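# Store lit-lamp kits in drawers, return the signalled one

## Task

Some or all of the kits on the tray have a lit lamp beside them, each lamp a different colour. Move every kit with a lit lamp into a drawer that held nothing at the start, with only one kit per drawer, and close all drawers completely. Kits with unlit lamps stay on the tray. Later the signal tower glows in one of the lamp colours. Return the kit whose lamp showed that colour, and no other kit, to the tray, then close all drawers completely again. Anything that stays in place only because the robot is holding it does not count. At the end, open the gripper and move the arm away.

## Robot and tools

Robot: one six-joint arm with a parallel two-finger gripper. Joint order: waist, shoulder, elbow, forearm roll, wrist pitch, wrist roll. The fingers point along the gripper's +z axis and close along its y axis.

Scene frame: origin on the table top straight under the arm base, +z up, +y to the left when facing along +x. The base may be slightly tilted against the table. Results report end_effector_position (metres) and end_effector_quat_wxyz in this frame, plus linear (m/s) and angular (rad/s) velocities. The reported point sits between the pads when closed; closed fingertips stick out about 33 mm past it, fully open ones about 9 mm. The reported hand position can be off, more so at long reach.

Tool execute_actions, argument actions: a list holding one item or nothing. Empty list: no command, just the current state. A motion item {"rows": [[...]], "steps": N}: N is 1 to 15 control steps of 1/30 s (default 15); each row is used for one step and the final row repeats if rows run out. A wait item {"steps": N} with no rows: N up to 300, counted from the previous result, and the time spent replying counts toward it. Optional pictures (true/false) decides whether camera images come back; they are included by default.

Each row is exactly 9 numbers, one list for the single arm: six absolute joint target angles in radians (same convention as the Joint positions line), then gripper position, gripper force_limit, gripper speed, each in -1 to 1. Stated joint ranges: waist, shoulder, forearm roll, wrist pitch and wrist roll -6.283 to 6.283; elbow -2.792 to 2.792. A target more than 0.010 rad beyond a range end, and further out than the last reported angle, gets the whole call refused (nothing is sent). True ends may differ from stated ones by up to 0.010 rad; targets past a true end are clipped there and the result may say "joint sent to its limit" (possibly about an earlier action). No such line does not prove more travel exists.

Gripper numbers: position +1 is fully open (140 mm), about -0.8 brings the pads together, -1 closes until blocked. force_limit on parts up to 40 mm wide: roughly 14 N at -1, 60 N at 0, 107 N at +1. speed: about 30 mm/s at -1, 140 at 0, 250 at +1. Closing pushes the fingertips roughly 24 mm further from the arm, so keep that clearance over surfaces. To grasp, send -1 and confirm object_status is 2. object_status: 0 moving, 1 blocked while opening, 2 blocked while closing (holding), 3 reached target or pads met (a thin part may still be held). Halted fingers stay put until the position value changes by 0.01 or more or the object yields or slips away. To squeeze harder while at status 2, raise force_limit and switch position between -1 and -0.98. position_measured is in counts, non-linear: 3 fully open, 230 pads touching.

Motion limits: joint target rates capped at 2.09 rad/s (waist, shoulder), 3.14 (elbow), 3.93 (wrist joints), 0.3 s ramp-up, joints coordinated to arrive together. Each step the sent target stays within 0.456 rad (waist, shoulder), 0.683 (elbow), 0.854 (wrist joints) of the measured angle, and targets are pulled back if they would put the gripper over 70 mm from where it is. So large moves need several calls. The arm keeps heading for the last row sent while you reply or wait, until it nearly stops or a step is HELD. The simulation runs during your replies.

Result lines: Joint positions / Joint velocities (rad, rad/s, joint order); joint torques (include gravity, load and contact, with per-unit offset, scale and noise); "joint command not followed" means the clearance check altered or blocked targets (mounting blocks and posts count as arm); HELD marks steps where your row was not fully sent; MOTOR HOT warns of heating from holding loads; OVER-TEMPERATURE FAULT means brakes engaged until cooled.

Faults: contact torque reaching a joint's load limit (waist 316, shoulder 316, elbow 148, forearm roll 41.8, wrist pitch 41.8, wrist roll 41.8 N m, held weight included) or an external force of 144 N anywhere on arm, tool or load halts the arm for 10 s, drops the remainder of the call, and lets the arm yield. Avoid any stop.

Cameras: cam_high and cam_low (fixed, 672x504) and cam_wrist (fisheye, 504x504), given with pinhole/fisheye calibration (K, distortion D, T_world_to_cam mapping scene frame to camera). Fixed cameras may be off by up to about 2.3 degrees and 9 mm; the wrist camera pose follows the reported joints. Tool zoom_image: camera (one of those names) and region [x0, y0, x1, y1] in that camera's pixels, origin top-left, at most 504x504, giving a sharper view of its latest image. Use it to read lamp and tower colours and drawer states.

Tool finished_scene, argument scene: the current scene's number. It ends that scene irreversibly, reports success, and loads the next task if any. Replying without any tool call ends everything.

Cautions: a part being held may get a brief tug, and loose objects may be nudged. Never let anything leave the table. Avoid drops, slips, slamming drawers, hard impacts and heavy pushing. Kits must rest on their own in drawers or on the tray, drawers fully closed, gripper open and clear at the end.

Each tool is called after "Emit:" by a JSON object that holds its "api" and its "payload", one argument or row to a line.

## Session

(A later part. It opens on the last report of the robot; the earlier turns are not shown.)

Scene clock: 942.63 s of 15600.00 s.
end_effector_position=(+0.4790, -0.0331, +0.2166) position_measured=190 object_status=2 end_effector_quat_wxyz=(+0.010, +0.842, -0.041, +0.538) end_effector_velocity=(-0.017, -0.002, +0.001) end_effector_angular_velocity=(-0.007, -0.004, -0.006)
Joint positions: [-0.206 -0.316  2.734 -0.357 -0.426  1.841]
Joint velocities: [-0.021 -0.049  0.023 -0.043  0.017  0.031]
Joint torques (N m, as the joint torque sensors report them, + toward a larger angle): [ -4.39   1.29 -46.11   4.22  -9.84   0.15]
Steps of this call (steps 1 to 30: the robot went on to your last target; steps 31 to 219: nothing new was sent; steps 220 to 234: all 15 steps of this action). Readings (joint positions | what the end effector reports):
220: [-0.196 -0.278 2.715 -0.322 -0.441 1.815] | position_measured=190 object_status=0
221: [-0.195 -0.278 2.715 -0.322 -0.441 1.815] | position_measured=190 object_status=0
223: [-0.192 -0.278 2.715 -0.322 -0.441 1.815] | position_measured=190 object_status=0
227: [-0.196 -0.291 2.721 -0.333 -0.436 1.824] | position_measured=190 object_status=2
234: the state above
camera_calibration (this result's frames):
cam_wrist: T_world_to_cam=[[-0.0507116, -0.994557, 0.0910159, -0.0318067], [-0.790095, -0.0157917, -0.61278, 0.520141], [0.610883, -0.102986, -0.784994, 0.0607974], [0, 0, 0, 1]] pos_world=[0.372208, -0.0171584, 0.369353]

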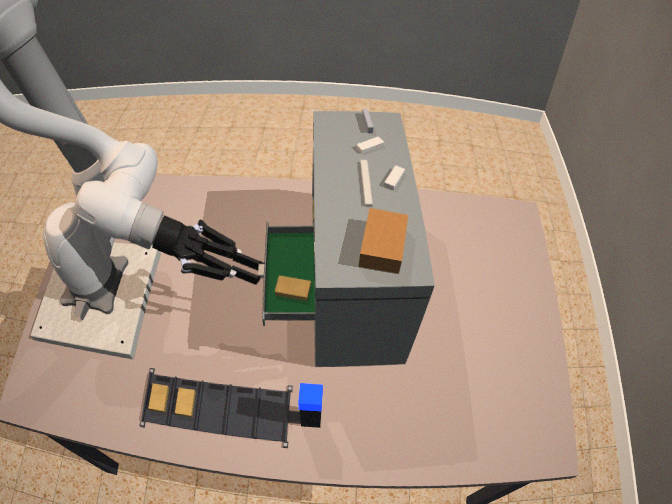

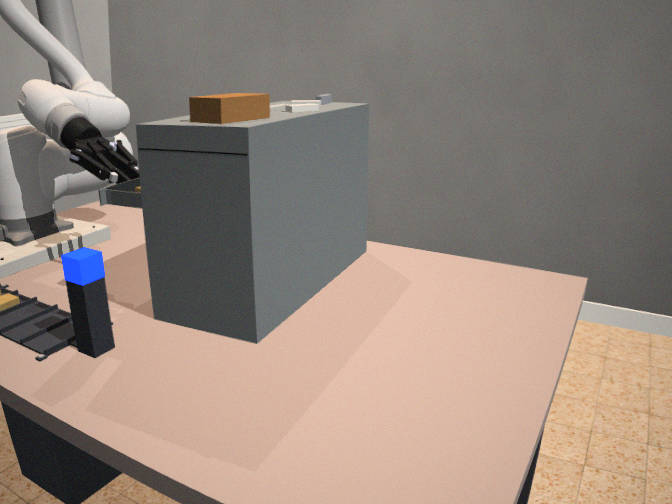

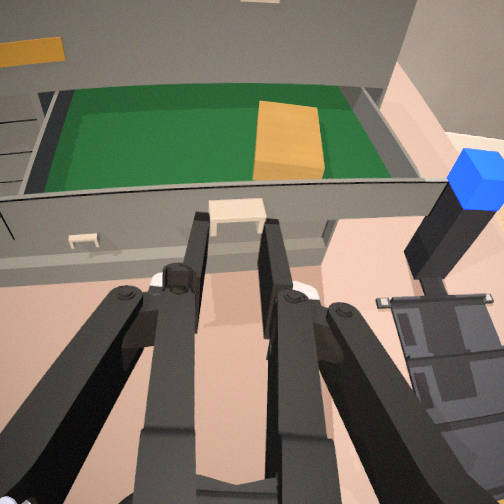

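Emit:
{"api": "execute_actions", "payload": {
  "actions": [
    {"rows":[[-0.206,-0.317,2.735,-0.358,-0.426,1.842,0.2,-0.6,0],[-0.206,-0.317,2.735,-0.358,-0.426,1.842,0.2,-0.6,0],[-0.206,-0.317,2.735,-0.358,-0.426,1.842,0.2,-0.6,0],[-0.206,-0.317,2.735,-0.358,-0.426,1.842,0.2,-0.6,0],[-0.206,-0.317,2.735,-0.358,-0.426,1.842,0.2,-0.6,0],[-0.206,-0.317,2.735,-0.358,-0.426,1.842,0.2,-0.6,0],[-0.206,-0.317,2.735,-0.358,-0.426,1.842,0.2,-0.6,0],[-0.225,-0.37,2.755,-0.4,-0.4,1.87,0.2,-0.6,0]],"steps":15}
  ],
  "pictures": false
}}

Emit:
{"api": "execute_actions", "payload": {
  "actions": [
    {"rows":[[-0.3,-0.75,2.7,-0.2,-0.2,1.2,0.2,-0.6,0]],"steps":15}
  ],
  "pictures": false
}}

Emit:
{"api": "execute_actions", "payload": {
  "actions": [
    {"rows":[[-0.3,-0.75,2.7,-0.2,-0.2,1.2,-0.2,-0.6,0],[-0.3,-0.75,2.7,-0.2,-0.2,1.2,-0.2,-0.6,0],[-0.3,-0.75,2.7,-0.2,-0.2,1.2,-0.2,-0.6,0],[-0.2,-0.4,2.15,0,1.2,-0.8,-0.2,-0.6,0]],"steps":15}
  ],
  "pictures": false
}}

Emit:
{"api": "execute_actions", "payload": {
  "actions": [
    {"steps":22}
  ],
  "pictures": false
}}

Emit:
{"api": "execute_actions", "payload": {
  "actions": [
    {"rows":[[-0.19,-0.03,1.83,0,1.34,-1.7,-0.2,-0.6,0]],"steps":15}
  ],
  "pictures": false
}}

Emit:
{"api": "execute_actions", "payload": {
  "actions": [
    {"steps":12}
  ],
  "pictures": false
}}

Emit:
{"api": "execute_actions", "payload": {
  "actions": [
    {"rows":[[-0.155,0.07,1.83,0,1.24,-1.7,-0.2,-0.6,0]],"steps":15}
  ]
}}

Scene clock: 954.07 s of 15600.00 s.
end_effector_position=(+0.4618, -0.0356, +0.2187) position_measured=104 object_status=0 end_effector_quat_wxyz=(+0.017, +0.841, -0.040, +0.539) end_effector_velocity=(-0.001, -0.001, -0.001) end_effector_angular_velocity=(-0.001, +0.005, -0.001)
Joint positions: [-0.225 -0.37   2.755 -0.4   -0.4    1.87 ]
Joint velocities: [-0.002 -0.     0.    -0.005  0.004  0.002]
Joint torques (N m, as the joint torque sensors report them, + toward a larger angle): [ -3.17   6.54 -29.35   3.1   -2.14   0.16]
Steps of this call (steps 1 to 15: the robot went on to your last target; steps 16 to 90: nothing new was sent; then 7.93 s passed at rest; steps 91 to 105: all 15 steps of this action). Readings (joint positions | what the end effector reports):
91: [-0.206 -0.317 2.735 -0.358 -0.426 1.842] | position_measured=190 object_status=0
92: [-0.206 -0.317 2.735 -0.358 -0.426 1.842] | position_measured=190 object_status=0
94: [-0.206 -0.317 2.735 -0.358 -0.426 1.842] | position_measured=172 object_status=0
98: [-0.206 -0.317 2.735 -0.358 -0.426 1.842] | position_measured=142 object_status=0
105: the state above

Scene clock: 954.57 s of 15600.00 s.
end_effector_position=(+0.4172, -0.0953, +0.3660) position_measured=104 object_status=3 end_effector_quat_wxyz=(+0.247, +0.766, +0.092, +0.587) end_effector_velocity=(-0.096, -0.047, +0.180) end_effector_angular_velocity=(-0.685, -0.119, -0.081)
Joint positions: [-0.296 -0.731  2.703 -0.21  -0.21   1.233]
Joint velocities: [-0.093 -0.473 -0.066  0.241  0.247 -0.829]
Joint torques (N m, as the joint torque sensors report them, + toward a larger angle): [ -4.27  50.21 -36.24   3.66  -1.9    0.18]
Steps of this call (steps 1 to 15: all 15 steps of this action). Readings (joint positions | what the end effector reports):
1: [-0.225 -0.370 2.755 -0.400 -0.400 1.870] | position_measured=104 object_status=0
2: [-0.226 -0.374 2.754 -0.398 -0.398 1.863] | position_measured=104 object_status=0
4: [-0.232 -0.403 2.749 -0.379 -0.382 1.811] | position_measured=104 object_status=3
8: [-0.256 -0.529 2.731 -0.314 -0.317 1.591] | position_measured=104 object_status=3
15: the state above

Scene clock: 955.07 s of 15600.00 s.
end_effector_position=(+0.4688, -0.1006, +0.3643) position_measured=154 object_status=3 end_effector_quat_wxyz=(+0.247, +0.830, +0.423, +0.267) end_effector_velocity=(-0.255, +0.164, -0.239) end_effector_angular_velocity=(-0.997, +2.968, +2.132)
Joint positions: [-0.223 -0.484  2.283 -0.049  0.602  0.398]
Joint velocities: [ 0.149  0.56  -0.891  0.313  2.914 -2.922]
Joint torques (N m, as the joint torque sensors report them, + toward a larger angle): [ -0.16 -20.87 -22.16   1.97  -0.84   0.19]
Steps of this call (steps 1 to 15: all 15 steps of this action). Readings (joint positions | what the end effector reports):
1: [-0.299 -0.744 2.701 -0.203 -0.203 1.211] | position_measured=104 object_status=0
2: [-0.300 -0.749 2.700 -0.201 -0.201 1.202] | position_measured=106 object_status=0
4: [-0.300 -0.749 2.700 -0.200 -0.200 1.200] | position_measured=122 object_status=0
8: [-0.285 -0.703 2.628 -0.174 -0.087 1.087] | position_measured=151 object_status=0
15: the state above

Scene clock: 955.80 s of 15600.00 s.
end_effector_position=(+0.3677, -0.0556, +0.3319) position_measured=154 object_status=3 end_effector_quat_wxyz=(+0.092, +0.478, +0.873, +0.034) end_effector_velocity=(-0.000, -0.000, -0.000) end_effector_angular_velocity=(-0.000, +0.001, +0.001)
Joint positions: [-0.2  -0.4   2.15 -0.    1.2  -0.8 ]
Joint velocities: [ 0.     0.     0.    -0.     0.001 -0.001]
Joint torques (N m, as the joint torque sensors report them, + toward a larger angle): [ -1.82  -1.96 -40.97   4.45  -0.37   0.4 ]
Steps of this call (steps 1 to 22: the robot went on to your last target). Readings (joint positions | what the end effector reports):
1: [-0.219 -0.469 2.259 -0.040 0.694 0.306] | position_measured=154 object_status=3
2: [-0.216 -0.459 2.243 -0.034 0.771 0.221] | position_measured=154 object_status=3
4: [-0.212 -0.444 2.219 -0.025 0.889 0.033] | position_measured=154 object_status=3
8: [-0.205 -0.419 2.180 -0.011 1.067 -0.417] | position_measured=154 object_status=3
22: the state above

Scene clock: 956.30 s of 15600.00 s.
end_effector_position=(+0.5053, -0.0833, +0.3492) position_measured=154 object_status=3 end_effector_quat_wxyz=(+0.012, +0.085, +0.996, +0.007) end_effector_velocity=(+0.234, -0.044, -0.021) end_effector_angular_velocity=(+0.028, +0.262, +1.375)
Joint positions: [-0.191 -0.062  1.858  0.     1.328 -1.621]
Joint velocities: [ 0.016  0.553 -0.478 -0.     0.209 -1.356]
Joint torques (N m, as the joint torque sensors report them, + toward a larger angle): [  2.91 -61.43 -36.97   4.23   0.81   0.4 ]
Steps of this call (steps 1 to 15: all 15 steps of this action). Readings (joint positions | what the end effector reports):
1: [-0.200 -0.400 2.150 -0.000 1.200 -0.800] | position_measured=154 object_status=3
2: [-0.200 -0.397 2.147 -0.000 1.201 -0.807] | position_measured=154 object_status=3
4: [-0.199 -0.373 2.127 -0.000 1.210 -0.863] | position_measured=154 object_status=3
8: [-0.196 -0.260 2.029 0.000 1.253 -1.132] | position_measured=154 object_status=3
15: the state above

Scene clock: 956.70 s of 15600.00 s.
end_effector_position=(+0.5187, -0.0858, +0.3479) position_measured=154 object_status=3 end_effector_quat_wxyz=(+0.004, +0.045, +0.999, +0.008) end_effector_velocity=(+0.001, -0.001, -0.000) end_effector_angular_velocity=(-0.000, -0.000, -0.000)
Joint positions: [-0.19 -0.03  1.83  0.    1.34 -1.7 ]
Joint velocities: [-0.001  0.001 -0.    -0.    -0.001 -0.001]
Joint torques (N m, as the joint torque sensors report them, + toward a larger angle): [ -0.73 -37.58 -39.99   4.52   0.07   0.15]
Steps of this call (steps 1 to 12: the robot went on to your last target). Readings (joint positions | what the end effector reports):
1: [-0.190 -0.046 1.844 0.000 1.334 -1.660] | position_measured=154 object_status=3
2: [-0.190 -0.036 1.835 0.000 1.338 -1.686] | position_measured=154 object_status=3
4: [-0.190 -0.030 1.830 0.000 1.340 -1.699] | position_measured=154 object_status=3
8: [-0.190 -0.030 1.830 0.000 1.340 -1.700] | position_measured=154 object_status=3
12: the state above

Scene clock: 957.20 s of 15600.00 s.
end_effector_position=(+0.5674, -0.0753, +0.2936) position_measured=154 object_status=3 end_effector_quat_wxyz=(+0.005, +0.028, +1.000, +0.007) end_effector_velocity=(-0.000, -0.000, -0.000) end_effector_angular_velocity=(+0.001, +0.001, -0.000)
Joint positions: [-0.155  0.07   1.83   0.     1.24  -1.7  ]
Joint velocities: [-0.     0.001 -0.     0.     0.001 -0.   ]
Joint torques (N m, as the joint torque sensors report them, + toward a larger angle): [ -0.9  -45.6  -38.75   4.33   0.05   0.18]
Steps of this call (steps 1 to 15: all 15 steps of this action). Readings (joint positions | what the end effector reports):
1: [-0.190 -0.030 1.830 0.000 1.340 -1.700] | position_measured=154 object_status=3
2: [-0.189 -0.026 1.830 0.000 1.336 -1.700] | position_measured=154 object_status=3
4: [-0.178 0.003 1.830 0.000 1.305 -1.700] | position_measured=154 object_status=3
8: [-0.156 0.069 1.830 0.000 1.242 -1.700] | position_measured=154 object_status=3
15: the state above
camera_calibration (this result's frames):
cam_wrist: T_world_to_cam=[[-0.0635147, 0.997294, 0.0370156, 0.0967976], [0.883992, 0.0390074, 0.465873, -0.625943], [0.463168, 0.0623112, -0.884077, 0.188205], [0, 0, 0, 1]] pos_world=[0.472306, -0.0838465, 0.454414]

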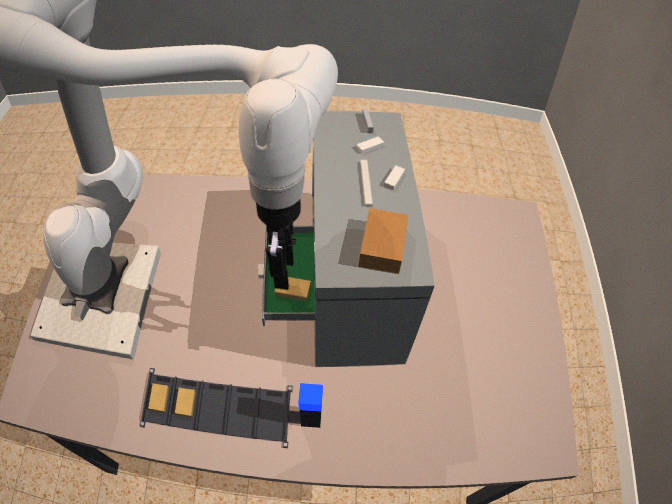

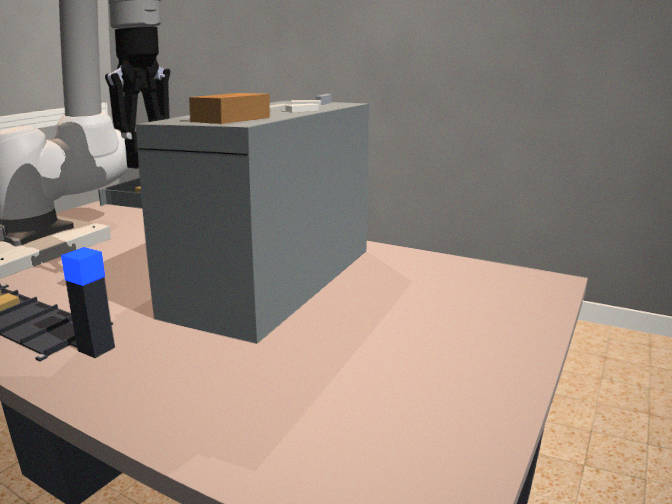

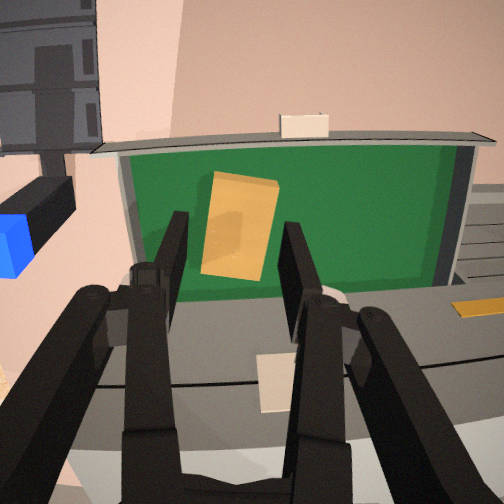

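Emit:
{"api": "execute_actions", "payload": {
  "actions": [
    {"rows":[[-0.155,0.07,1.83,0,1.24,-1.57,-0.2,-0.6,0],[-0.155,0.07,1.83,0,1.24,-1.57,-0.2,-0.6,0],[-0.155,0.07,1.83,0,1.24,-1.57,-0.2,-0.6,0],[-0.155,0.07,1.83,0,1.24,-1.57,-0.2,-0.6,0],[-0.155,0.07,1.83,0,1.24,-1.57,-0.2,-0.6,0],[-0.153,0.098,1.852,0,1.1916,-1.57,-0.2,-0.6,0]],"steps":15}
  ]
}}

Scene clock: 962.80 s of 15600.00 s.
end_effector_position=(+0.5748, -0.0751, +0.2659) position_measured=154 object_status=3 end_effector_quat_wxyz=(+0.003, +0.092, +0.996, +0.008) end_effector_velocity=(+0.001, +0.001, +0.001) end_effector_angular_velocity=(-0.001, -0.004, +0.001)
Joint positions: [-0.153  0.098  1.852 -0.     1.192 -1.57 ]
Joint velocities: [ 0.002 -0.001  0.    -0.    -0.003  0.   ]
Joint torques (N m, as the joint torque sensors report them, + toward a larger angle): [ -0.41 -48.9  -38.44   4.21   0.06  -0.05]
Steps of this call (steps 1 to 15: the robot went on to your last target; steps 16 to 90: nothing new was sent; then 2.10 s passed at rest; steps 91 to 105: all 15 steps of this action). Readings (joint positions | what the end effector reports):
91: [-0.155 0.070 1.830 -0.000 1.240 -1.700] | position_measured=154 object_status=3
92: [-0.155 0.070 1.830 -0.000 1.240 -1.693] | position_measured=154 object_status=3
94: [-0.155 0.070 1.830 -0.000 1.240 -1.638] | position_measured=154 object_status=3
98: [-0.154 0.081 1.838 -0.000 1.219 -1.571] | position_measured=154 object_status=3
105: the state above
camera_calibration (this result's frames):
cam_wrist: T_world_to_cam=[[0.0643243, 0.997198, 0.0381852, 0.0243352], [0.883353, -0.0746994, 0.462718, -0.626908], [0.464274, 0.00396703, -0.885683, 0.155775], [0, 0, 0, 1]] pos_world=[0.479893, -0.0717146, 0.427119]

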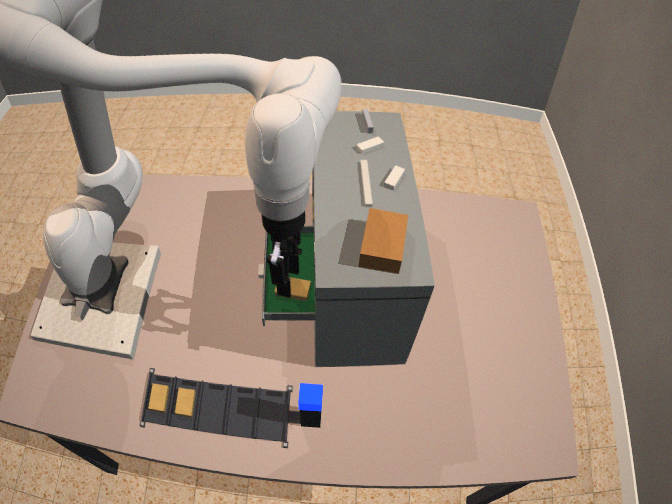

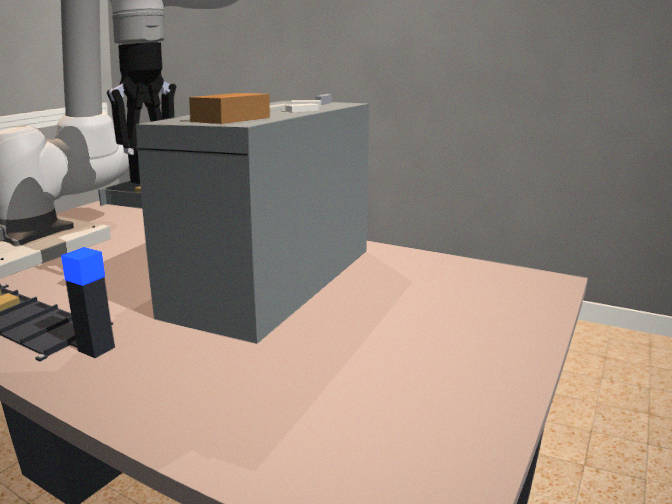

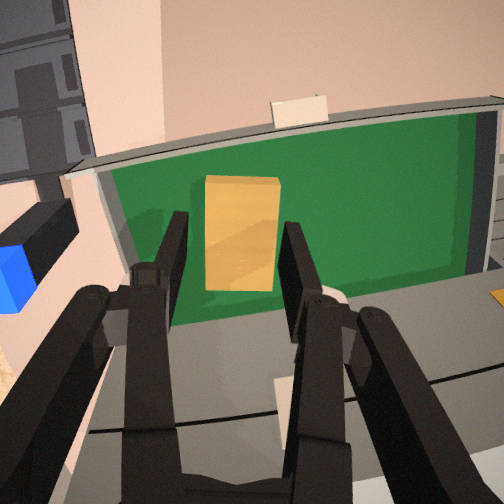

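Emit:
{"api": "execute_actions", "payload": {
  "actions": [
    {"rows":[[-0.149,0.101,1.858,0,1.1826,-1.566,-0.2,-0.6,0],[-0.149,0.101,1.858,0,1.1826,-1.566,-0.2,-0.6,0],[-0.149,0.101,1.858,0,1.1826,-1.566,-0.2,-0.6,0],[-0.149,0.105,1.865,0,1.1716,-1.566,-0.2,-0.6,0],[-0.149,0.105,1.865,0,1.1716,-1.566,-0.2,-0.6,0],[-0.149,0.105,1.865,0,1.1716,-1.566,-0.2,-0.6,0],[-0.149,0.108,1.872,0,1.1616,-1.566,-0.2,-0.6,0],[-0.149,0.108,1.872,0,1.1616,-1.566,-0.2,-0.6,0],[-0.149,0.108,1.872,0,1.1616,-1.566,-0.2,-0.6,0],[-0.149,0.111,1.878,0,1.1526,-1.566,-0.2,-0.6,0]],"steps":15}
  ]
}}

Scene clock: 970.30 s of 15600.00 s.
end_effector_position=(+0.5748, -0.0723, +0.2450) position_measured=154 object_status=3 end_effector_quat_wxyz=(+0.003, +0.092, +0.996, +0.008) end_effector_velocity=(+0.001, -0.000, -0.001) end_effector_angular_velocity=(-0.000, -0.002, -0.000)
Joint positions: [-0.149  0.111  1.878  0.     1.153 -1.566]
Joint velocities: [ 0.     0.001  0.002  0.    -0.005 -0.   ]
Joint torques (N m, as the joint torque sensors report them, + toward a larger angle): [ -1.16 -49.96 -37.14   4.3   -0.16  -0.02]
Steps of this call (steps 1 to 15: the robot went on to your last target; steps 16 to 90: nothing new was sent; then 4.00 s passed at rest; steps 91 to 105: all 15 steps of this action). Readings (joint positions | what the end effector reports):
91: [-0.153 0.098 1.852 0.000 1.191 -1.570] | position_measured=154 object_status=3
92: [-0.152 0.099 1.854 0.000 1.188 -1.568] | position_measured=154 object_status=3
94: [-0.149 0.101 1.858 0.000 1.183 -1.566] | position_measured=154 object_status=3
98: [-0.149 0.106 1.867 0.000 1.168 -1.566] | position_measured=154 object_status=3
105: the state above
camera_calibration (this result's frames):
cam_wrist: T_world_to_cam=[[0.0644147, 0.997181, 0.0384779, 0.0221967], [0.883367, -0.074915, 0.462655, -0.617053], [0.464234, 0.0041883, -0.885703, 0.137305], [0, 0, 0, 1]] pos_world=[0.479913, -0.0689358, 0.406241]

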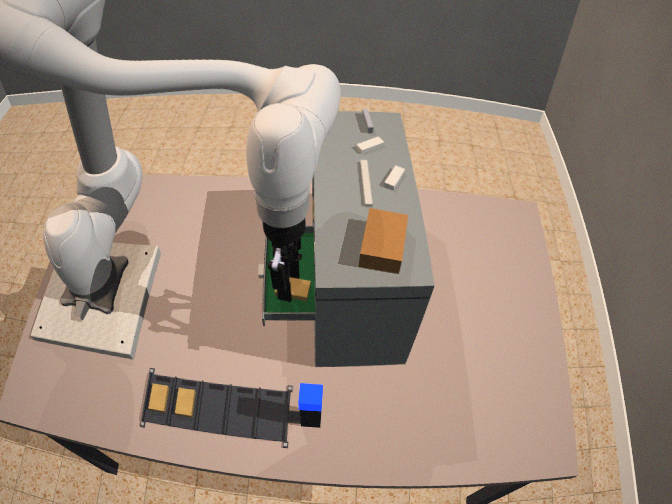

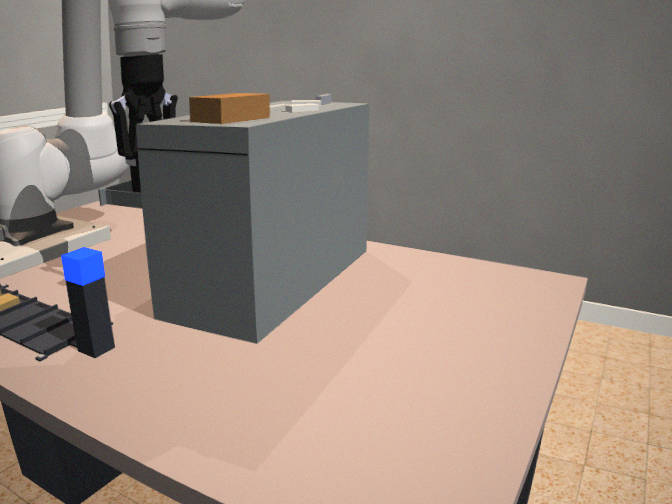

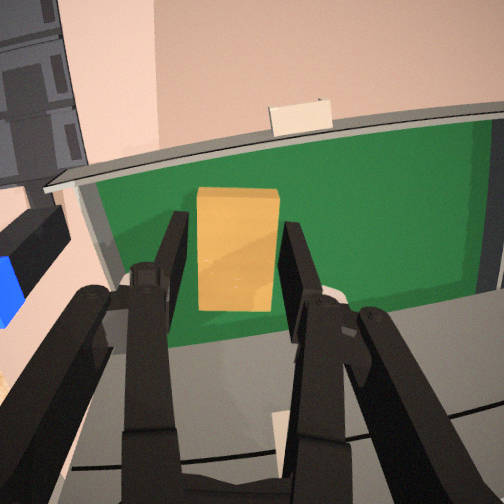

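Emit:
{"api": "execute_actions", "payload": {
  "actions": [
    {"rows":[[-0.149,0.111,1.878,0,1.1526,-1.566,-0.28,-0.2,-0.8],[-0.149,0.111,1.878,0,1.1526,-1.566,-0.28,-0.2,-0.8],[-0.149,0.111,1.878,0,1.1526,-1.566,-0.28,-0.2,-0.8],[-0.149,0.111,1.878,0,1.1526,-1.566,-0.28,-0.2,-0.8],[-0.149,0.111,1.878,0,1.1526,-1.566,-0.28,-0.2,-0.8],[-0.149,0.111,1.878,0,1.1526,-1.566,-0.28,-0.2,-0.8],[-0.149,0.1122,1.8806,0,1.1488,-1.566,-0.28,-0.2,-0.8],[-0.149,0.1122,1.8806,0,1.1488,-1.566,-0.28,-0.2,-0.8],[-0.149,0.1122,1.8806,0,1.1488,-1.566,-0.28,-0.2,-0.8],[-0.149,0.1122,1.8806,0,1.1488,-1.566,-0.28,-0.2,-0.8],[-0.149,0.1135,1.883,0,1.145,-1.566,-0.28,-0.2,-0.8]],"steps":15}
  ],
  "pictures": false
}}

Scene clock: 976.07 s of 15600.00 s.
end_effector_position=(+0.5746, -0.0722, +0.2410) position_measured=164 object_status=3 end_effector_quat_wxyz=(+0.003, +0.092, +0.996, +0.008) end_effector_velocity=(-0.000, +0.000, -0.001) end_effector_angular_velocity=(+0.000, +0.000, +0.000)
Joint positions: [-0.149  0.113  1.883 -0.     1.145 -1.566]
Joint velocities: [ 0.     0.001  0.002  0.    -0.002  0.   ]
Joint torques (N m, as the joint torque sensors report them, + toward a larger angle): [ -0.33 -50.21 -37.39   4.24   0.18   0.07]
Steps of this call (steps 1 to 15: the robot went on to your last target; steps 16 to 90: nothing new was sent; then 2.27 s passed at rest; steps 91 to 105: all 15 steps of this action). Readings (joint positions | what the end effector reports):
91: [-0.149 0.111 1.878 0.000 1.153 -1.566] | position_measured=154 object_status=0
92: [-0.149 0.111 1.878 -0.000 1.153 -1.566] | position_measured=155 object_status=0
94: [-0.149 0.111 1.878 -0.000 1.153 -1.566] | position_measured=161 object_status=0
98: [-0.149 0.111 1.879 -0.000 1.151 -1.566] | position_measured=164 object_status=0
105: the state above

Emit:
{"api": "execute_actions", "payload": {
  "actions": [
    {"rows":[[-0.149,0.1147,1.8856,0,1.1412,-1.566,-0.28,-0.2,-0.8],[-0.149,0.1147,1.8856,0,1.1412,-1.566,-0.28,-0.2,-0.8],[-0.149,0.1147,1.8856,0,1.1412,-1.566,-0.28,-0.2,-0.8],[-0.149,0.1147,1.8856,0,1.1412,-1.566,-0.28,-0.2,-0.8],[-0.149,0.1147,1.8856,0,1.1412,-1.566,-0.28,-0.2,-0.8],[-0.149,0.116,1.888,0,1.1374,-1.566,-0.28,-0.2,-0.8]],"steps":12}
  ],
  "pictures": false
}}

Scene clock: 979.63 s of 15600.00 s.
end_effector_position=(+0.5745, -0.0721, +0.2370) position_measured=164 object_status=3 end_effector_quat_wxyz=(+0.003, +0.092, +0.996, +0.008) end_effector_velocity=(+0.000, +0.000, -0.000) end_effector_angular_velocity=(+0.001, -0.000, -0.000)
Joint positions: [-0.149  0.116  1.888  0.     1.137 -1.566]
Joint velocities: [ 0.     0.001  0.     0.001 -0.001  0.   ]
Joint torques (N m, as the joint torque sensors report them, + toward a larger angle): [ -0.38 -50.05 -37.11   4.27  -0.01   0.06]
Steps of this call (steps 1 to 15: the robot went on to your last target; steps 16 to 90: nothing new was sent; then 0.17 s passed at rest; steps 91 to 102: all 12 steps of this action). Readings (joint positions | what the end effector reports):
91: [-0.149 0.114 1.883 -0.000 1.145 -1.566] | position_measured=164 object_status=3
92: [-0.149 0.114 1.884 -0.000 1.143 -1.566] | position_measured=164 object_status=3
94: [-0.149 0.115 1.885 -0.000 1.142 -1.566] | position_measured=164 object_status=3
98: [-0.149 0.116 1.888 0.000 1.138 -1.566] | position_measured=164 object_status=3
102: the state above

Emit:
{"api": "execute_actions", "payload": {
  "actions": [
    {"rows":[[-0.149,0.1172,1.8906,0,1.1336,-1.566,-0.28,-0.2,-0.8],[-0.149,0.1172,1.8906,0,1.1336,-1.566,-0.28,-0.2,-0.8],[-0.149,0.1172,1.8906,0,1.1336,-1.566,-0.28,-0.2,-0.8],[-0.149,0.1172,1.8906,0,1.1336,-1.566,-0.28,-0.2,-0.8],[-0.149,0.1172,1.8906,0,1.1336,-1.566,-0.28,-0.2,-0.8],[-0.149,0.1185,1.893,0,1.13,-1.566,-0.28,-0.2,-0.8]],"steps":12}
  ]
}}

Scene clock: 983.70 s of 15600.00 s.
end_effector_position=(+0.5746, -0.0721, +0.2334) position_measured=164 object_status=3 end_effector_quat_wxyz=(+0.004, +0.092, +0.996, +0.008) end_effector_velocity=(-0.001, +0.001, -0.002) end_effector_angular_velocity=(-0.000, +0.003, +0.002)
Joint positions: [-0.149  0.118  1.892  0.     1.13  -1.566]
Joint velocities: [ 0.001  0.001  0.003 -0.001 -0.001 -0.001]
Joint torques (N m, as the joint torque sensors report them, + toward a larger angle): [-4.12  6.58  9.39  4.44 -0.16 -0.01]
Steps of this call (steps 1 to 15: the robot went on to your last target; steps 16 to 90: nothing new was sent; then 0.67 s passed at rest; steps 91 to 102: all 12 steps of this action). Readings (joint positions | what the end effector reports):
91: [-0.149 0.116 1.888 0.000 1.137 -1.566] | position_measured=164 object_status=3
92: [-0.149 0.116 1.889 0.000 1.136 -1.566] | position_measured=164 object_status=3
94: [-0.149 0.117 1.890 0.000 1.134 -1.566] | position_measured=164 object_status=3
98: [-0.149 0.118 1.892 0.000 1.131 -1.566] | position_measured=164 object_status=3
102: the state above
camera_calibration (this result's frames):
cam_wrist: T_world_to_cam=[[0.0643823, 0.99719, 0.0383004, 0.0225276], [0.882936, -0.0748077, 0.463495, -0.611465], [0.465057, 0.00397599, -0.885272, 0.126527], [0, 0, 0, 1]] pos_world=[0.479591, -0.0687097, 0.394559]

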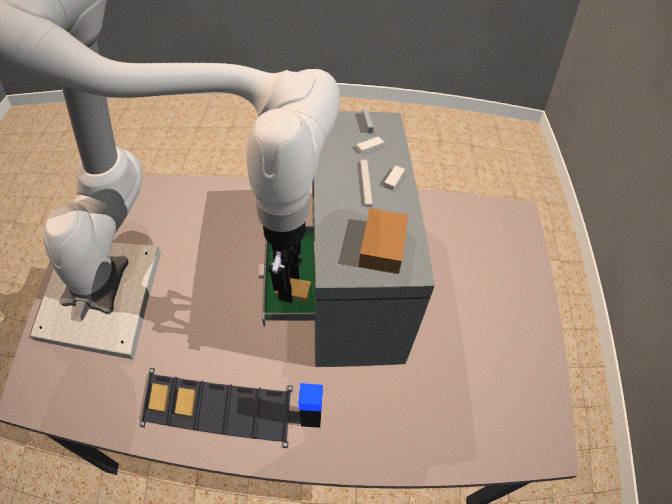

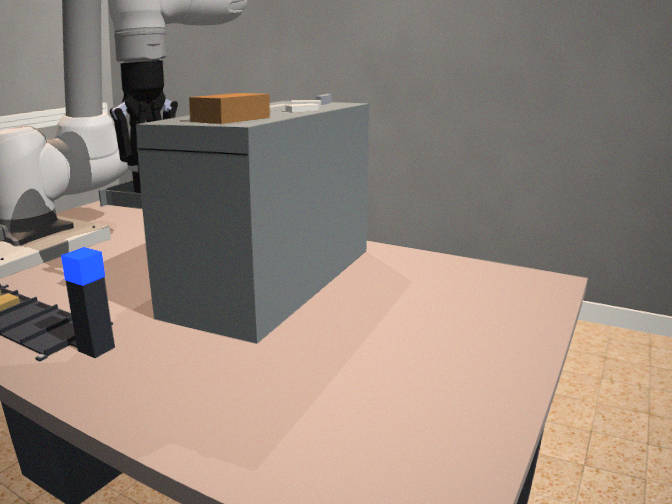

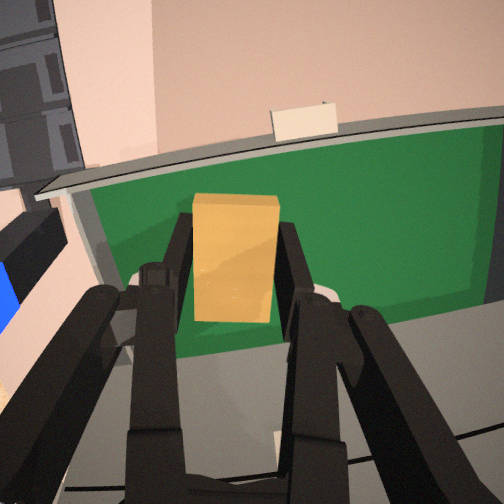

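Hard floor contact; back up ~3 mm and close.

Emit:
{"api": "execute_actions", "payload": {
  "actions": [
    {"rows":[[-0.149,0.1165,1.889,0,1.136,-1.566,-0.28,-0.2,-0.8],[-0.149,0.1165,1.889,0,1.136,-1.566,-0.28,-0.2,-0.8],[-0.149,0.1165,1.889,0,1.136,-1.566,-0.28,-0.2,-0.8],[-0.149,0.1165,1.889,0,1.136,-1.566,-0.28,-0.2,-0.8],[-0.149,0.1165,1.889,0,1.136,-1.566,-1,-0.2,-0.8]],"steps":15}
  ],
  "pictures": false
}}

Emit:
{"api": "execute_actions", "payload": {
  "actions": [
    {"steps":20}
  ],
  "pictures": false
}}

Scene clock: 987.07 s of 15600.00 s.
end_effector_position=(+0.5744, -0.0721, +0.2361) position_measured=172 object_status=2 end_effector_quat_wxyz=(+0.003, +0.092, +0.996, +0.008) end_effector_velocity=(+0.000, -0.002, +0.001) end_effector_angular_velocity=(-0.000, -0.002, -0.003)
Joint positions: [-0.149  0.117  1.889  0.     1.136 -1.566]
Joint velocities: [-0.003 -0.    -0.001  0.    -0.001  0.   ]
Joint torques (N m, as the joint torque sensors report them, + toward a larger angle): [  0.13 -47.22 -35.87   4.64  -0.24   0.09]
Steps of this call (steps 1 to 15: the robot went on to your last target; steps 16 to 86: nothing new was sent; steps 87 to 101: all 15 steps of this action). Readings (joint positions | what the end effector reports):
87: [-0.149 0.118 1.893 0.000 1.130 -1.566] | position_measured=164 object_status=3
88: [-0.149 0.118 1.892 0.000 1.133 -1.566] | position_measured=164 object_status=3
90: [-0.149 0.117 1.891 0.000 1.135 -1.566] | position_measured=164 object_status=3
94: [-0.149 0.117 1.890 0.000 1.136 -1.566] | position_measured=171 object_status=0
101: the state above

Scene clock: 987.73 s of 15600.00 s.
end_effector_position=(+0.5744, -0.0721, +0.2362) position_measured=172 object_status=2 end_effector_quat_wxyz=(+0.003, +0.092, +0.996, +0.008) end_effector_velocity=(+0.000, +0.000, -0.000) end_effector_angular_velocity=(-0.001, +0.001, +0.001)
Joint positions: [-0.149  0.117  1.889  0.     1.136 -1.566]
Joint velocities: [ 0.001  0.001 -0.    -0.001 -0.    -0.   ]
Joint torques (N m, as the joint torque sensors report them, + toward a larger angle): [  0.15 -47.82 -35.5    4.71  -0.19   0.04]
Steps of this call (steps 1 to 15: the robot went on to your last target; steps 16 to 20: nothing new was sent). Readings (joint positions | what the end effector reports):
1: [-0.149 0.117 1.889 0.000 1.136 -1.566] | position_measured=172 object_status=2
2: [-0.149 0.117 1.889 0.000 1.136 -1.566] | position_measured=172 object_status=2
4: [-0.149 0.117 1.889 0.000 1.136 -1.566] | position_measured=172 object_status=2
8: [-0.149 0.117 1.889 0.000 1.136 -1.566] | position_measured=172 object_status=2
20: the state above
The arm was judged still, so your last target was given up. Only a new action makes it travel on or press farther. Fingers that are still opening or closing keep moving.

Emit:
{"api": "execute_actions", "payload": {
  "actions": [
    {"rows":[[-0.149,0.114,1.884,0,1.1436,-1.566,-1,-0.2,-0.8],[-0.149,0.114,1.884,0,1.1436,-1.566,-1,-0.2,-0.8],[-0.149,0.114,1.884,0,1.1436,-1.566,-1,-0.2,-0.8],[-0.149,0.11,1.876,0,1.1556,-1.566,-1,-0.2,-0.8],[-0.149,0.11,1.876,0,1.1556,-1.566,-1,-0.2,-0.8],[-0.149,0.11,1.876,0,1.1556,-1.566,-1,-0.2,-0.8],[-0.15,0.104,1.863,0,1.1746,-1.566,-1,-0.2,-0.8],[-0.15,0.104,1.863,0,1.1746,-1.566,-1,-0.2,-0.8],[-0.15,0.104,1.863,0,1.1746,-1.566,-1,-0.2,-0.8],[-0.153,0.09,1.845,0,1.2066,-1.566,-1,-0.2,-0.8],[-0.153,0.09,1.845,0,1.2066,-1.566,-1,-0.2,-0.8],[-0.153,0.09,1.845,0,1.2066,-1.566,-1,-0.2,-0.8],[-0.16,0.065,1.825,0,1.2516,-1.566,-1,-0.2,-0.8]],"steps":15}
  ],
  "pictures": false
}}

Emit:
{"api": "execute_actions", "payload": {
  "actions": [
    {"rows":[[-0.17,0.045,1.81,0,1.2866,-1.56,-1,-0.2,-0.8],[-0.17,0.045,1.81,0,1.2866,-1.56,-1,-0.2,-0.8],[-0.17,0.045,1.81,0,1.2866,-1.56,-1,-0.2,-0.8],[-0.17,0.045,1.81,0,1.2866,-1.56,-1,-0.2,-0.8],[-0.22,0.015,1.81,0,1.316,-1.45,-1,-0.2,-0.8],[-0.22,0.015,1.81,0,1.316,-1.45,-1,-0.2,-0.8],[-0.22,0.015,1.81,0,1.316,-1.45,-1,-0.2,-0.8],[-0.22,0.015,1.81,0,1.316,-1.45,-1,-0.2,-0.8],[-0.27,0,1.82,0,1.32,-1.33,-1,-0.2,-0.8],[-0.27,0,1.82,0,1.32,-1.33,-1,-0.2,-0.8],[-0.27,0,1.82,0,1.32,-1.33,-1,-0.2,-0.8],[-0.27,0,1.82,0,1.32,-1.33,-1,-0.2,-0.8],[-0.32,-0.01,1.835,0,1.316,-1.2,-1,-0.2,-0.8]],"steps":15}
  ],
  "pictures": false
}}

Emit:
{"api": "execute_actions", "payload": {
  "actions": [
    {"rows":[[-0.37,-0.02,1.85,0,1.31,-1.07,-1,-0.2,-0.8],[-0.37,-0.02,1.85,0,1.31,-1.07,-1,-0.2,-0.8],[-0.37,-0.02,1.85,0,1.31,-1.07,-1,-0.2,-0.8],[-0.42,-0.025,1.86,0,1.305,-0.93,-1,-0.2,-0.8],[-0.42,-0.025,1.86,0,1.305,-0.93,-1,-0.2,-0.8],[-0.42,-0.025,1.86,0,1.305,-0.93,-1,-0.2,-0.8],[-0.42,-0.025,1.86,0,1.305,-0.93,-1,-0.2,-0.8],[-0.47,-0.03,1.87,0,1.3,-0.78,-1,-0.2,-0.8],[-0.47,-0.03,1.87,0,1.3,-0.78,-1,-0.2,-0.8],[-0.47,-0.03,1.87,0,1.3,-0.78,-1,-0.2,-0.8],[-0.47,-0.03,1.87,0,1.3,-0.78,-1,-0.2,-0.8],[-0.52,-0.03,1.875,0,1.295,-0.65,-1,-0.2,-0.8]],"steps":15}
  ],
  "pictures": false
}}

Emit:
{"api": "execute_actions", "payload": {
  "actions": [
    {"rows":[[-0.57,-0.03,1.88,0,1.29,-0.533,-1,-0.2,-0.8],[-0.57,-0.03,1.88,0,1.29,-0.533,-1,-0.2,-0.8],[-0.57,-0.03,1.88,0,1.29,-0.533,-1,-0.2,-0.8],[-0.57,-0.03,1.88,0,1.29,-0.533,-1,-0.2,-0.8],[-0.575,0.03,1.93,0,1.18,-0.533,-1,-0.2,-0.8],[-0.575,0.03,1.93,0,1.18,-0.533,-1,-0.2,-0.8],[-0.575,0.03,1.93,0,1.18,-0.533,-1,-0.2,-0.8],[-0.575,0.03,1.93,0,1.18,-0.533,-1,-0.2,-0.8],[-0.58,0.1,1.99,0,1.05,-0.533,-1,-0.2,-0.8],[-0.58,0.1,1.99,0,1.05,-0.533,-1,-0.2,-0.8],[-0.58,0.1,1.99,0,1.05,-0.533,-1,-0.2,-0.8],[-0.58,0.1,1.99,0,1.05,-0.533,-1,-0.2,-0.8],[-0.58,0.16,2.035,0,0.9466,-0.533,-1,-0.2,-0.8]],"steps":15}
  ],
  "pictures": false
}}

Emit:
{"api": "execute_actions", "payload": {
  "actions": [
    {"steps":10}
  ]
}}

Scene clock: 1005.87 s of 15600.00 s.
end_effector_position=(+0.5688, -0.0764, +0.2868) position_measured=172 object_status=2 end_effector_quat_wxyz=(+0.003, +0.095, +0.995, +0.008) end_effector_velocity=(-0.072, -0.037, +0.307) end_effector_angular_velocity=(-0.010, -0.057, -0.081)
Joint positions: [-0.157  0.077  1.835 -0.     1.231 -1.566]
Joint velocities: [-0.079 -0.306 -0.251  0.     0.497  0.001]
Joint torques (N m, as the joint torque sensors report them, + toward a larger angle): [  2.19 -82.39 -52.2    6.09  -0.14   0.03]
Steps of this call (steps 1 to 90: nothing new was sent; then 14.63 s passed at rest; steps 91 to 105: all 15 steps of this action). Readings (joint positions | what the end effector reports):
91: [-0.149 0.116 1.889 0.000 1.136 -1.566] | position_measured=172 object_status=2
92: [-0.149 0.116 1.887 -0.000 1.138 -1.566] | position_measured=172 object_status=2
94: [-0.149 0.114 1.884 -0.000 1.143 -1.566] | position_measured=172 object_status=2
98: [-0.149 0.109 1.873 -0.000 1.161 -1.566] | position_measured=172 object_status=2
105: the state above

Scene clock: 1006.37 s of 15600.00 s.
end_effector_position=(+0.5212, -0.1397, +0.3357) position_measured=172 object_status=2 end_effector_quat_wxyz=(+0.002, +0.295, +0.955, +0.008) end_effector_velocity=(-0.131, -0.210, -0.027) end_effector_angular_velocity=(+0.025, +0.061, -1.612)
Joint positions: [-0.287 -0.004  1.825 -0.     1.32  -1.288]
Joint velocities: [-0.447 -0.09   0.133 -0.    -0.003  1.166]
Joint torques (N m, as the joint torque sensors report them, + toward a larger angle): [-10.45 -34.27 -38.28   3.72   0.18   0.43]
Steps of this call (steps 1 to 15: all 15 steps of this action). Readings (joint positions | what the end effector reports):
1: [-0.159 0.069 1.828 -0.000 1.244 -1.566] | position_measured=172 object_status=2
2: [-0.162 0.062 1.823 -0.000 1.257 -1.565] | position_measured=172 object_status=2
4: [-0.169 0.047 1.812 -0.000 1.282 -1.561] | position_measured=172 object_status=2
8: [-0.198 0.028 1.810 -0.000 1.304 -1.500] | position_measured=172 object_status=2
15: the state above

Scene clock: 1006.87 s of 15600.00 s.
end_effector_position=(+0.4642, -0.2376, +0.3219) position_measured=172 object_status=2 end_effector_quat_wxyz=(-0.001, +0.644, +0.765, +0.008) end_effector_velocity=(-0.099, -0.182, -0.026) end_effector_angular_velocity=(+0.014, +0.023, -1.392)
Joint positions: [-0.5   -0.03   1.873 -0.     1.297 -0.701]
Joint velocities: [-0.398  0.     0.042  0.    -0.039  0.994]
Joint torques (N m, as the joint torque sensors report them, + toward a larger angle): [  7.   -43.63 -40.42   4.72   0.49  -0.07]
Steps of this call (steps 1 to 15: all 15 steps of this action). Readings (joint positions | what the end effector reports):
1: [-0.301 -0.006 1.829 -0.000 1.319 -1.250] | position_measured=172 object_status=2
2: [-0.316 -0.009 1.834 -0.000 1.317 -1.212] | position_measured=172 object_status=2
4: [-0.348 -0.016 1.844 -0.000 1.313 -1.126] | position_measured=172 object_status=2
8: [-0.409 -0.024 1.858 -0.000 1.306 -0.961] | position_measured=172 object_status=2
15: the state above

Scene clock: 1007.37 s of 15600.00 s.
end_effector_position=(+0.4696, -0.2887, +0.1761) position_measured=172 object_status=2 end_effector_quat_wxyz=(-0.002, +0.734, +0.680, +0.008) end_effector_velocity=(+0.039, -0.019, -0.526) end_effector_angular_velocity=(+0.023, +0.033, -0.004)
Joint positions: [-0.58   0.117  2.002  0.     1.021 -0.533]
Joint velocities: [-0.004  0.572  0.442  0.    -0.975  0.   ]
Joint torques (N m, as the joint torque sensors report them, + toward a larger angle): [ -2.87 -29.18 -26.11   3.16  -0.03   0.06]
Steps of this call (steps 1 to 15: all 15 steps of this action). Readings (joint positions | what the end effector reports):
1: [-0.511 -0.030 1.874 -0.000 1.296 -0.672] | position_measured=172 object_status=2
2: [-0.522 -0.030 1.875 -0.000 1.295 -0.645] | position_measured=172 object_status=2
4: [-0.552 -0.030 1.878 -0.000 1.292 -0.575] | position_measured=172 object_status=2
8: [-0.574 0.001 1.906 0.000 1.233 -0.534] | position_measured=172 object_status=2
15: the state above

Scene clock: 1007.70 s of 15600.00 s.
end_effector_position=(+0.4718, -0.2897, +0.1372) position_measured=172 object_status=2 end_effector_quat_wxyz=(-0.003, +0.734, +0.679, +0.008) end_effector_velocity=(-0.002, +0.000, -0.001) end_effector_angular_velocity=(+0.002, +0.003, -0.002)
Joint positions: [-0.58   0.16   2.035  0.     0.947 -0.533]
Joint velocities: [-0.001  0.001  0.001 -0.     0.001  0.001]
Joint torques (N m, as the joint torque sensors report them, + toward a larger angle): [ -0.51 -51.38 -33.65   3.64   0.07   0.09]
Steps of this call (steps 1 to 10: the robot went on to your last target). Readings (joint positions | what the end effector reports):
1: [-0.580 0.135 2.016 0.000 0.990 -0.533] | position_measured=172 object_status=2
2: [-0.580 0.149 2.027 0.000 0.966 -0.533] | position_measured=172 object_status=2
4: [-0.580 0.159 2.035 0.000 0.948 -0.533] | position_measured=172 object_status=2
8: [-0.580 0.160 2.035 0.000 0.947 -0.533] | position_measured=172 object_status=2
10: the state above
camera_calibration (this result's frames):
cam_wrist: T_world_to_cam=[[0.998637, 0.0415917, 0.0315327, -0.466879], [0.0233006, -0.895864, 0.443717, -0.321938], [0.0467039, -0.442378, -0.895612, 0.15948], [0, 0, 0, 1]] pos_world=[0.466296, -0.198444, 0.300404]

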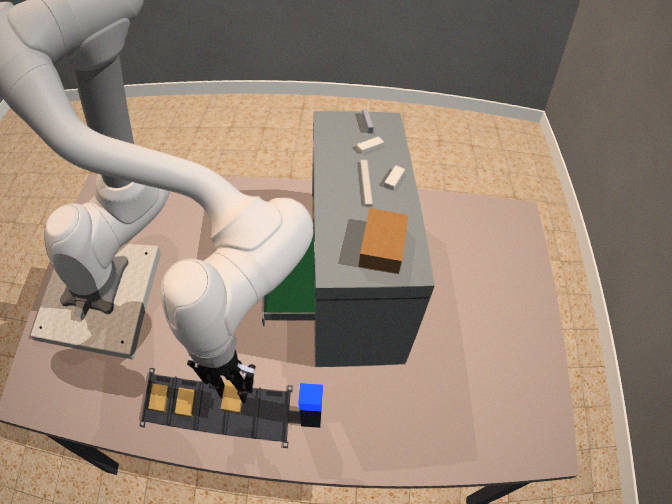

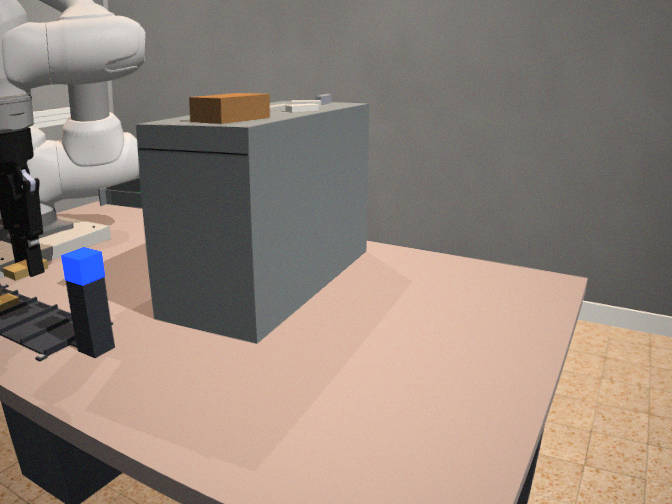

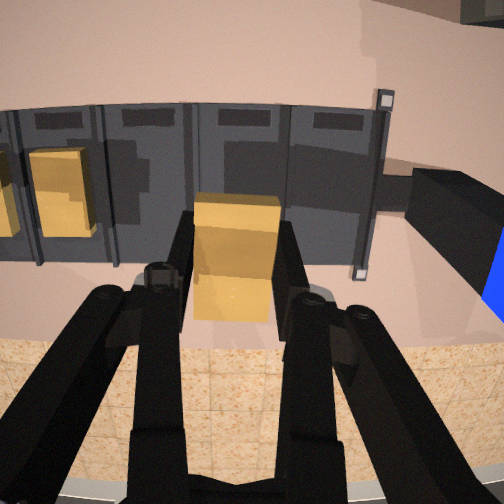

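Emit:
{"api": "execute_actions", "payload": {
  "actions": [
    {"rows":[[-0.57,0.18,2.055,0,0.9066,-0.523,-1,-0.2,-0.8],[-0.57,0.18,2.055,0,0.9066,-0.523,-1,-0.2,-0.8],[-0.57,0.18,2.055,0,0.9066,-0.523,-1,-0.2,-0.8],[-0.57,0.18,2.055,0,0.9066,-0.523,-1,-0.2,-0.8],[-0.57,0.18,2.055,0,0.9066,-0.523,-1,-0.2,-0.8],[-0.562,0.2117,2.0762,0,0.8537,-0.515,-1,-0.2,-0.8]],"steps":15}
  ]
}}

Scene clock: 1011.67 s of 15600.00 s.
end_effector_position=(+0.4766, -0.2801, +0.0908) position_measured=172 object_status=2 end_effector_quat_wxyz=(-0.003, +0.734, +0.679, +0.008) end_effector_velocity=(+0.000, -0.000, -0.000) end_effector_angular_velocity=(-0.000, -0.001, -0.001)
Joint positions: [-0.562  0.212  2.076 -0.     0.854 -0.515]
Joint velocities: [-0.     0.001 -0.     0.    -0.001  0.001]
Joint torques (N m, as the joint torque sensors report them, + toward a larger angle): [ -0.58 -55.34 -31.26   3.58   0.13   0.16]
Steps of this call (steps 1 to 30: the robot went on to your last target; steps 31 to 90: nothing new was sent; then 0.47 s passed at rest; steps 91 to 105: all 15 steps of this action). Readings (joint positions | what the end effector reports):
91: [-0.580 0.160 2.035 -0.000 0.946 -0.533] | position_measured=172 object_status=2
92: [-0.578 0.163 2.038 0.000 0.940 -0.531] | position_measured=172 object_status=2
94: [-0.572 0.177 2.053 -0.000 0.913 -0.524] | position_measured=172 object_status=2
98: [-0.566 0.194 2.064 -0.000 0.883 -0.519] | position_measured=172 object_status=2
105: the state above
camera_calibration (this result's frames):
cam_wrist: T_world_to_cam=[[0.998635, 0.0417643, 0.0313809, -0.470527], [0.0235168, -0.895802, 0.443831, -0.29291], [0.0466474, -0.442487, -0.895561, 0.121928], [0, 0, 0, 1]] pos_world=[0.471085, -0.188786, 0.253962]

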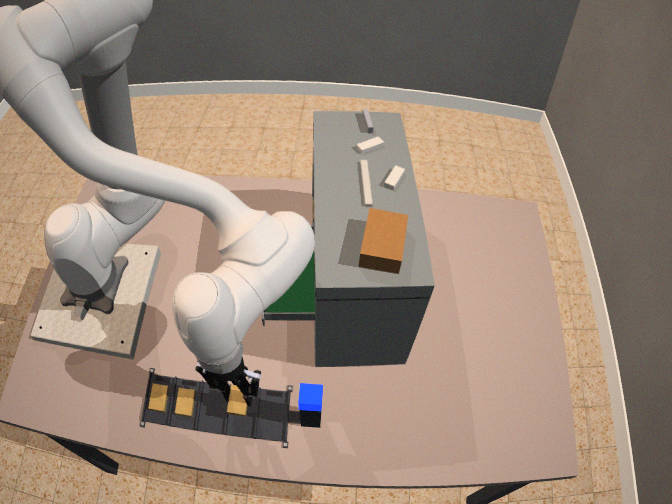

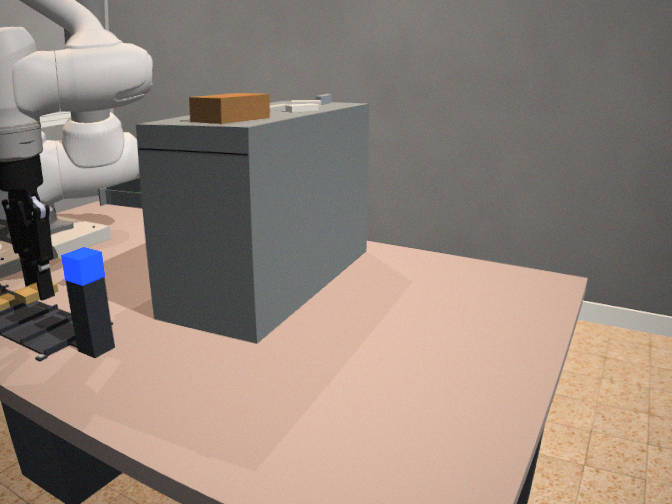

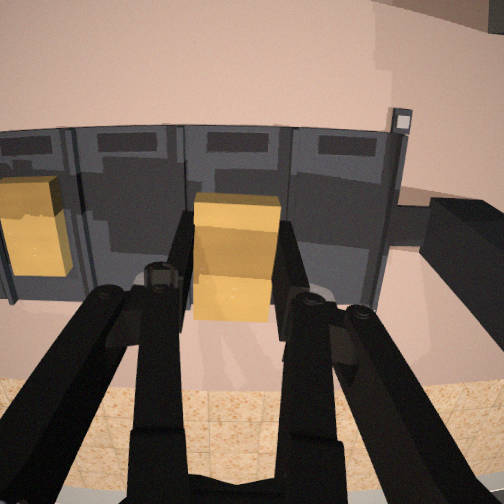

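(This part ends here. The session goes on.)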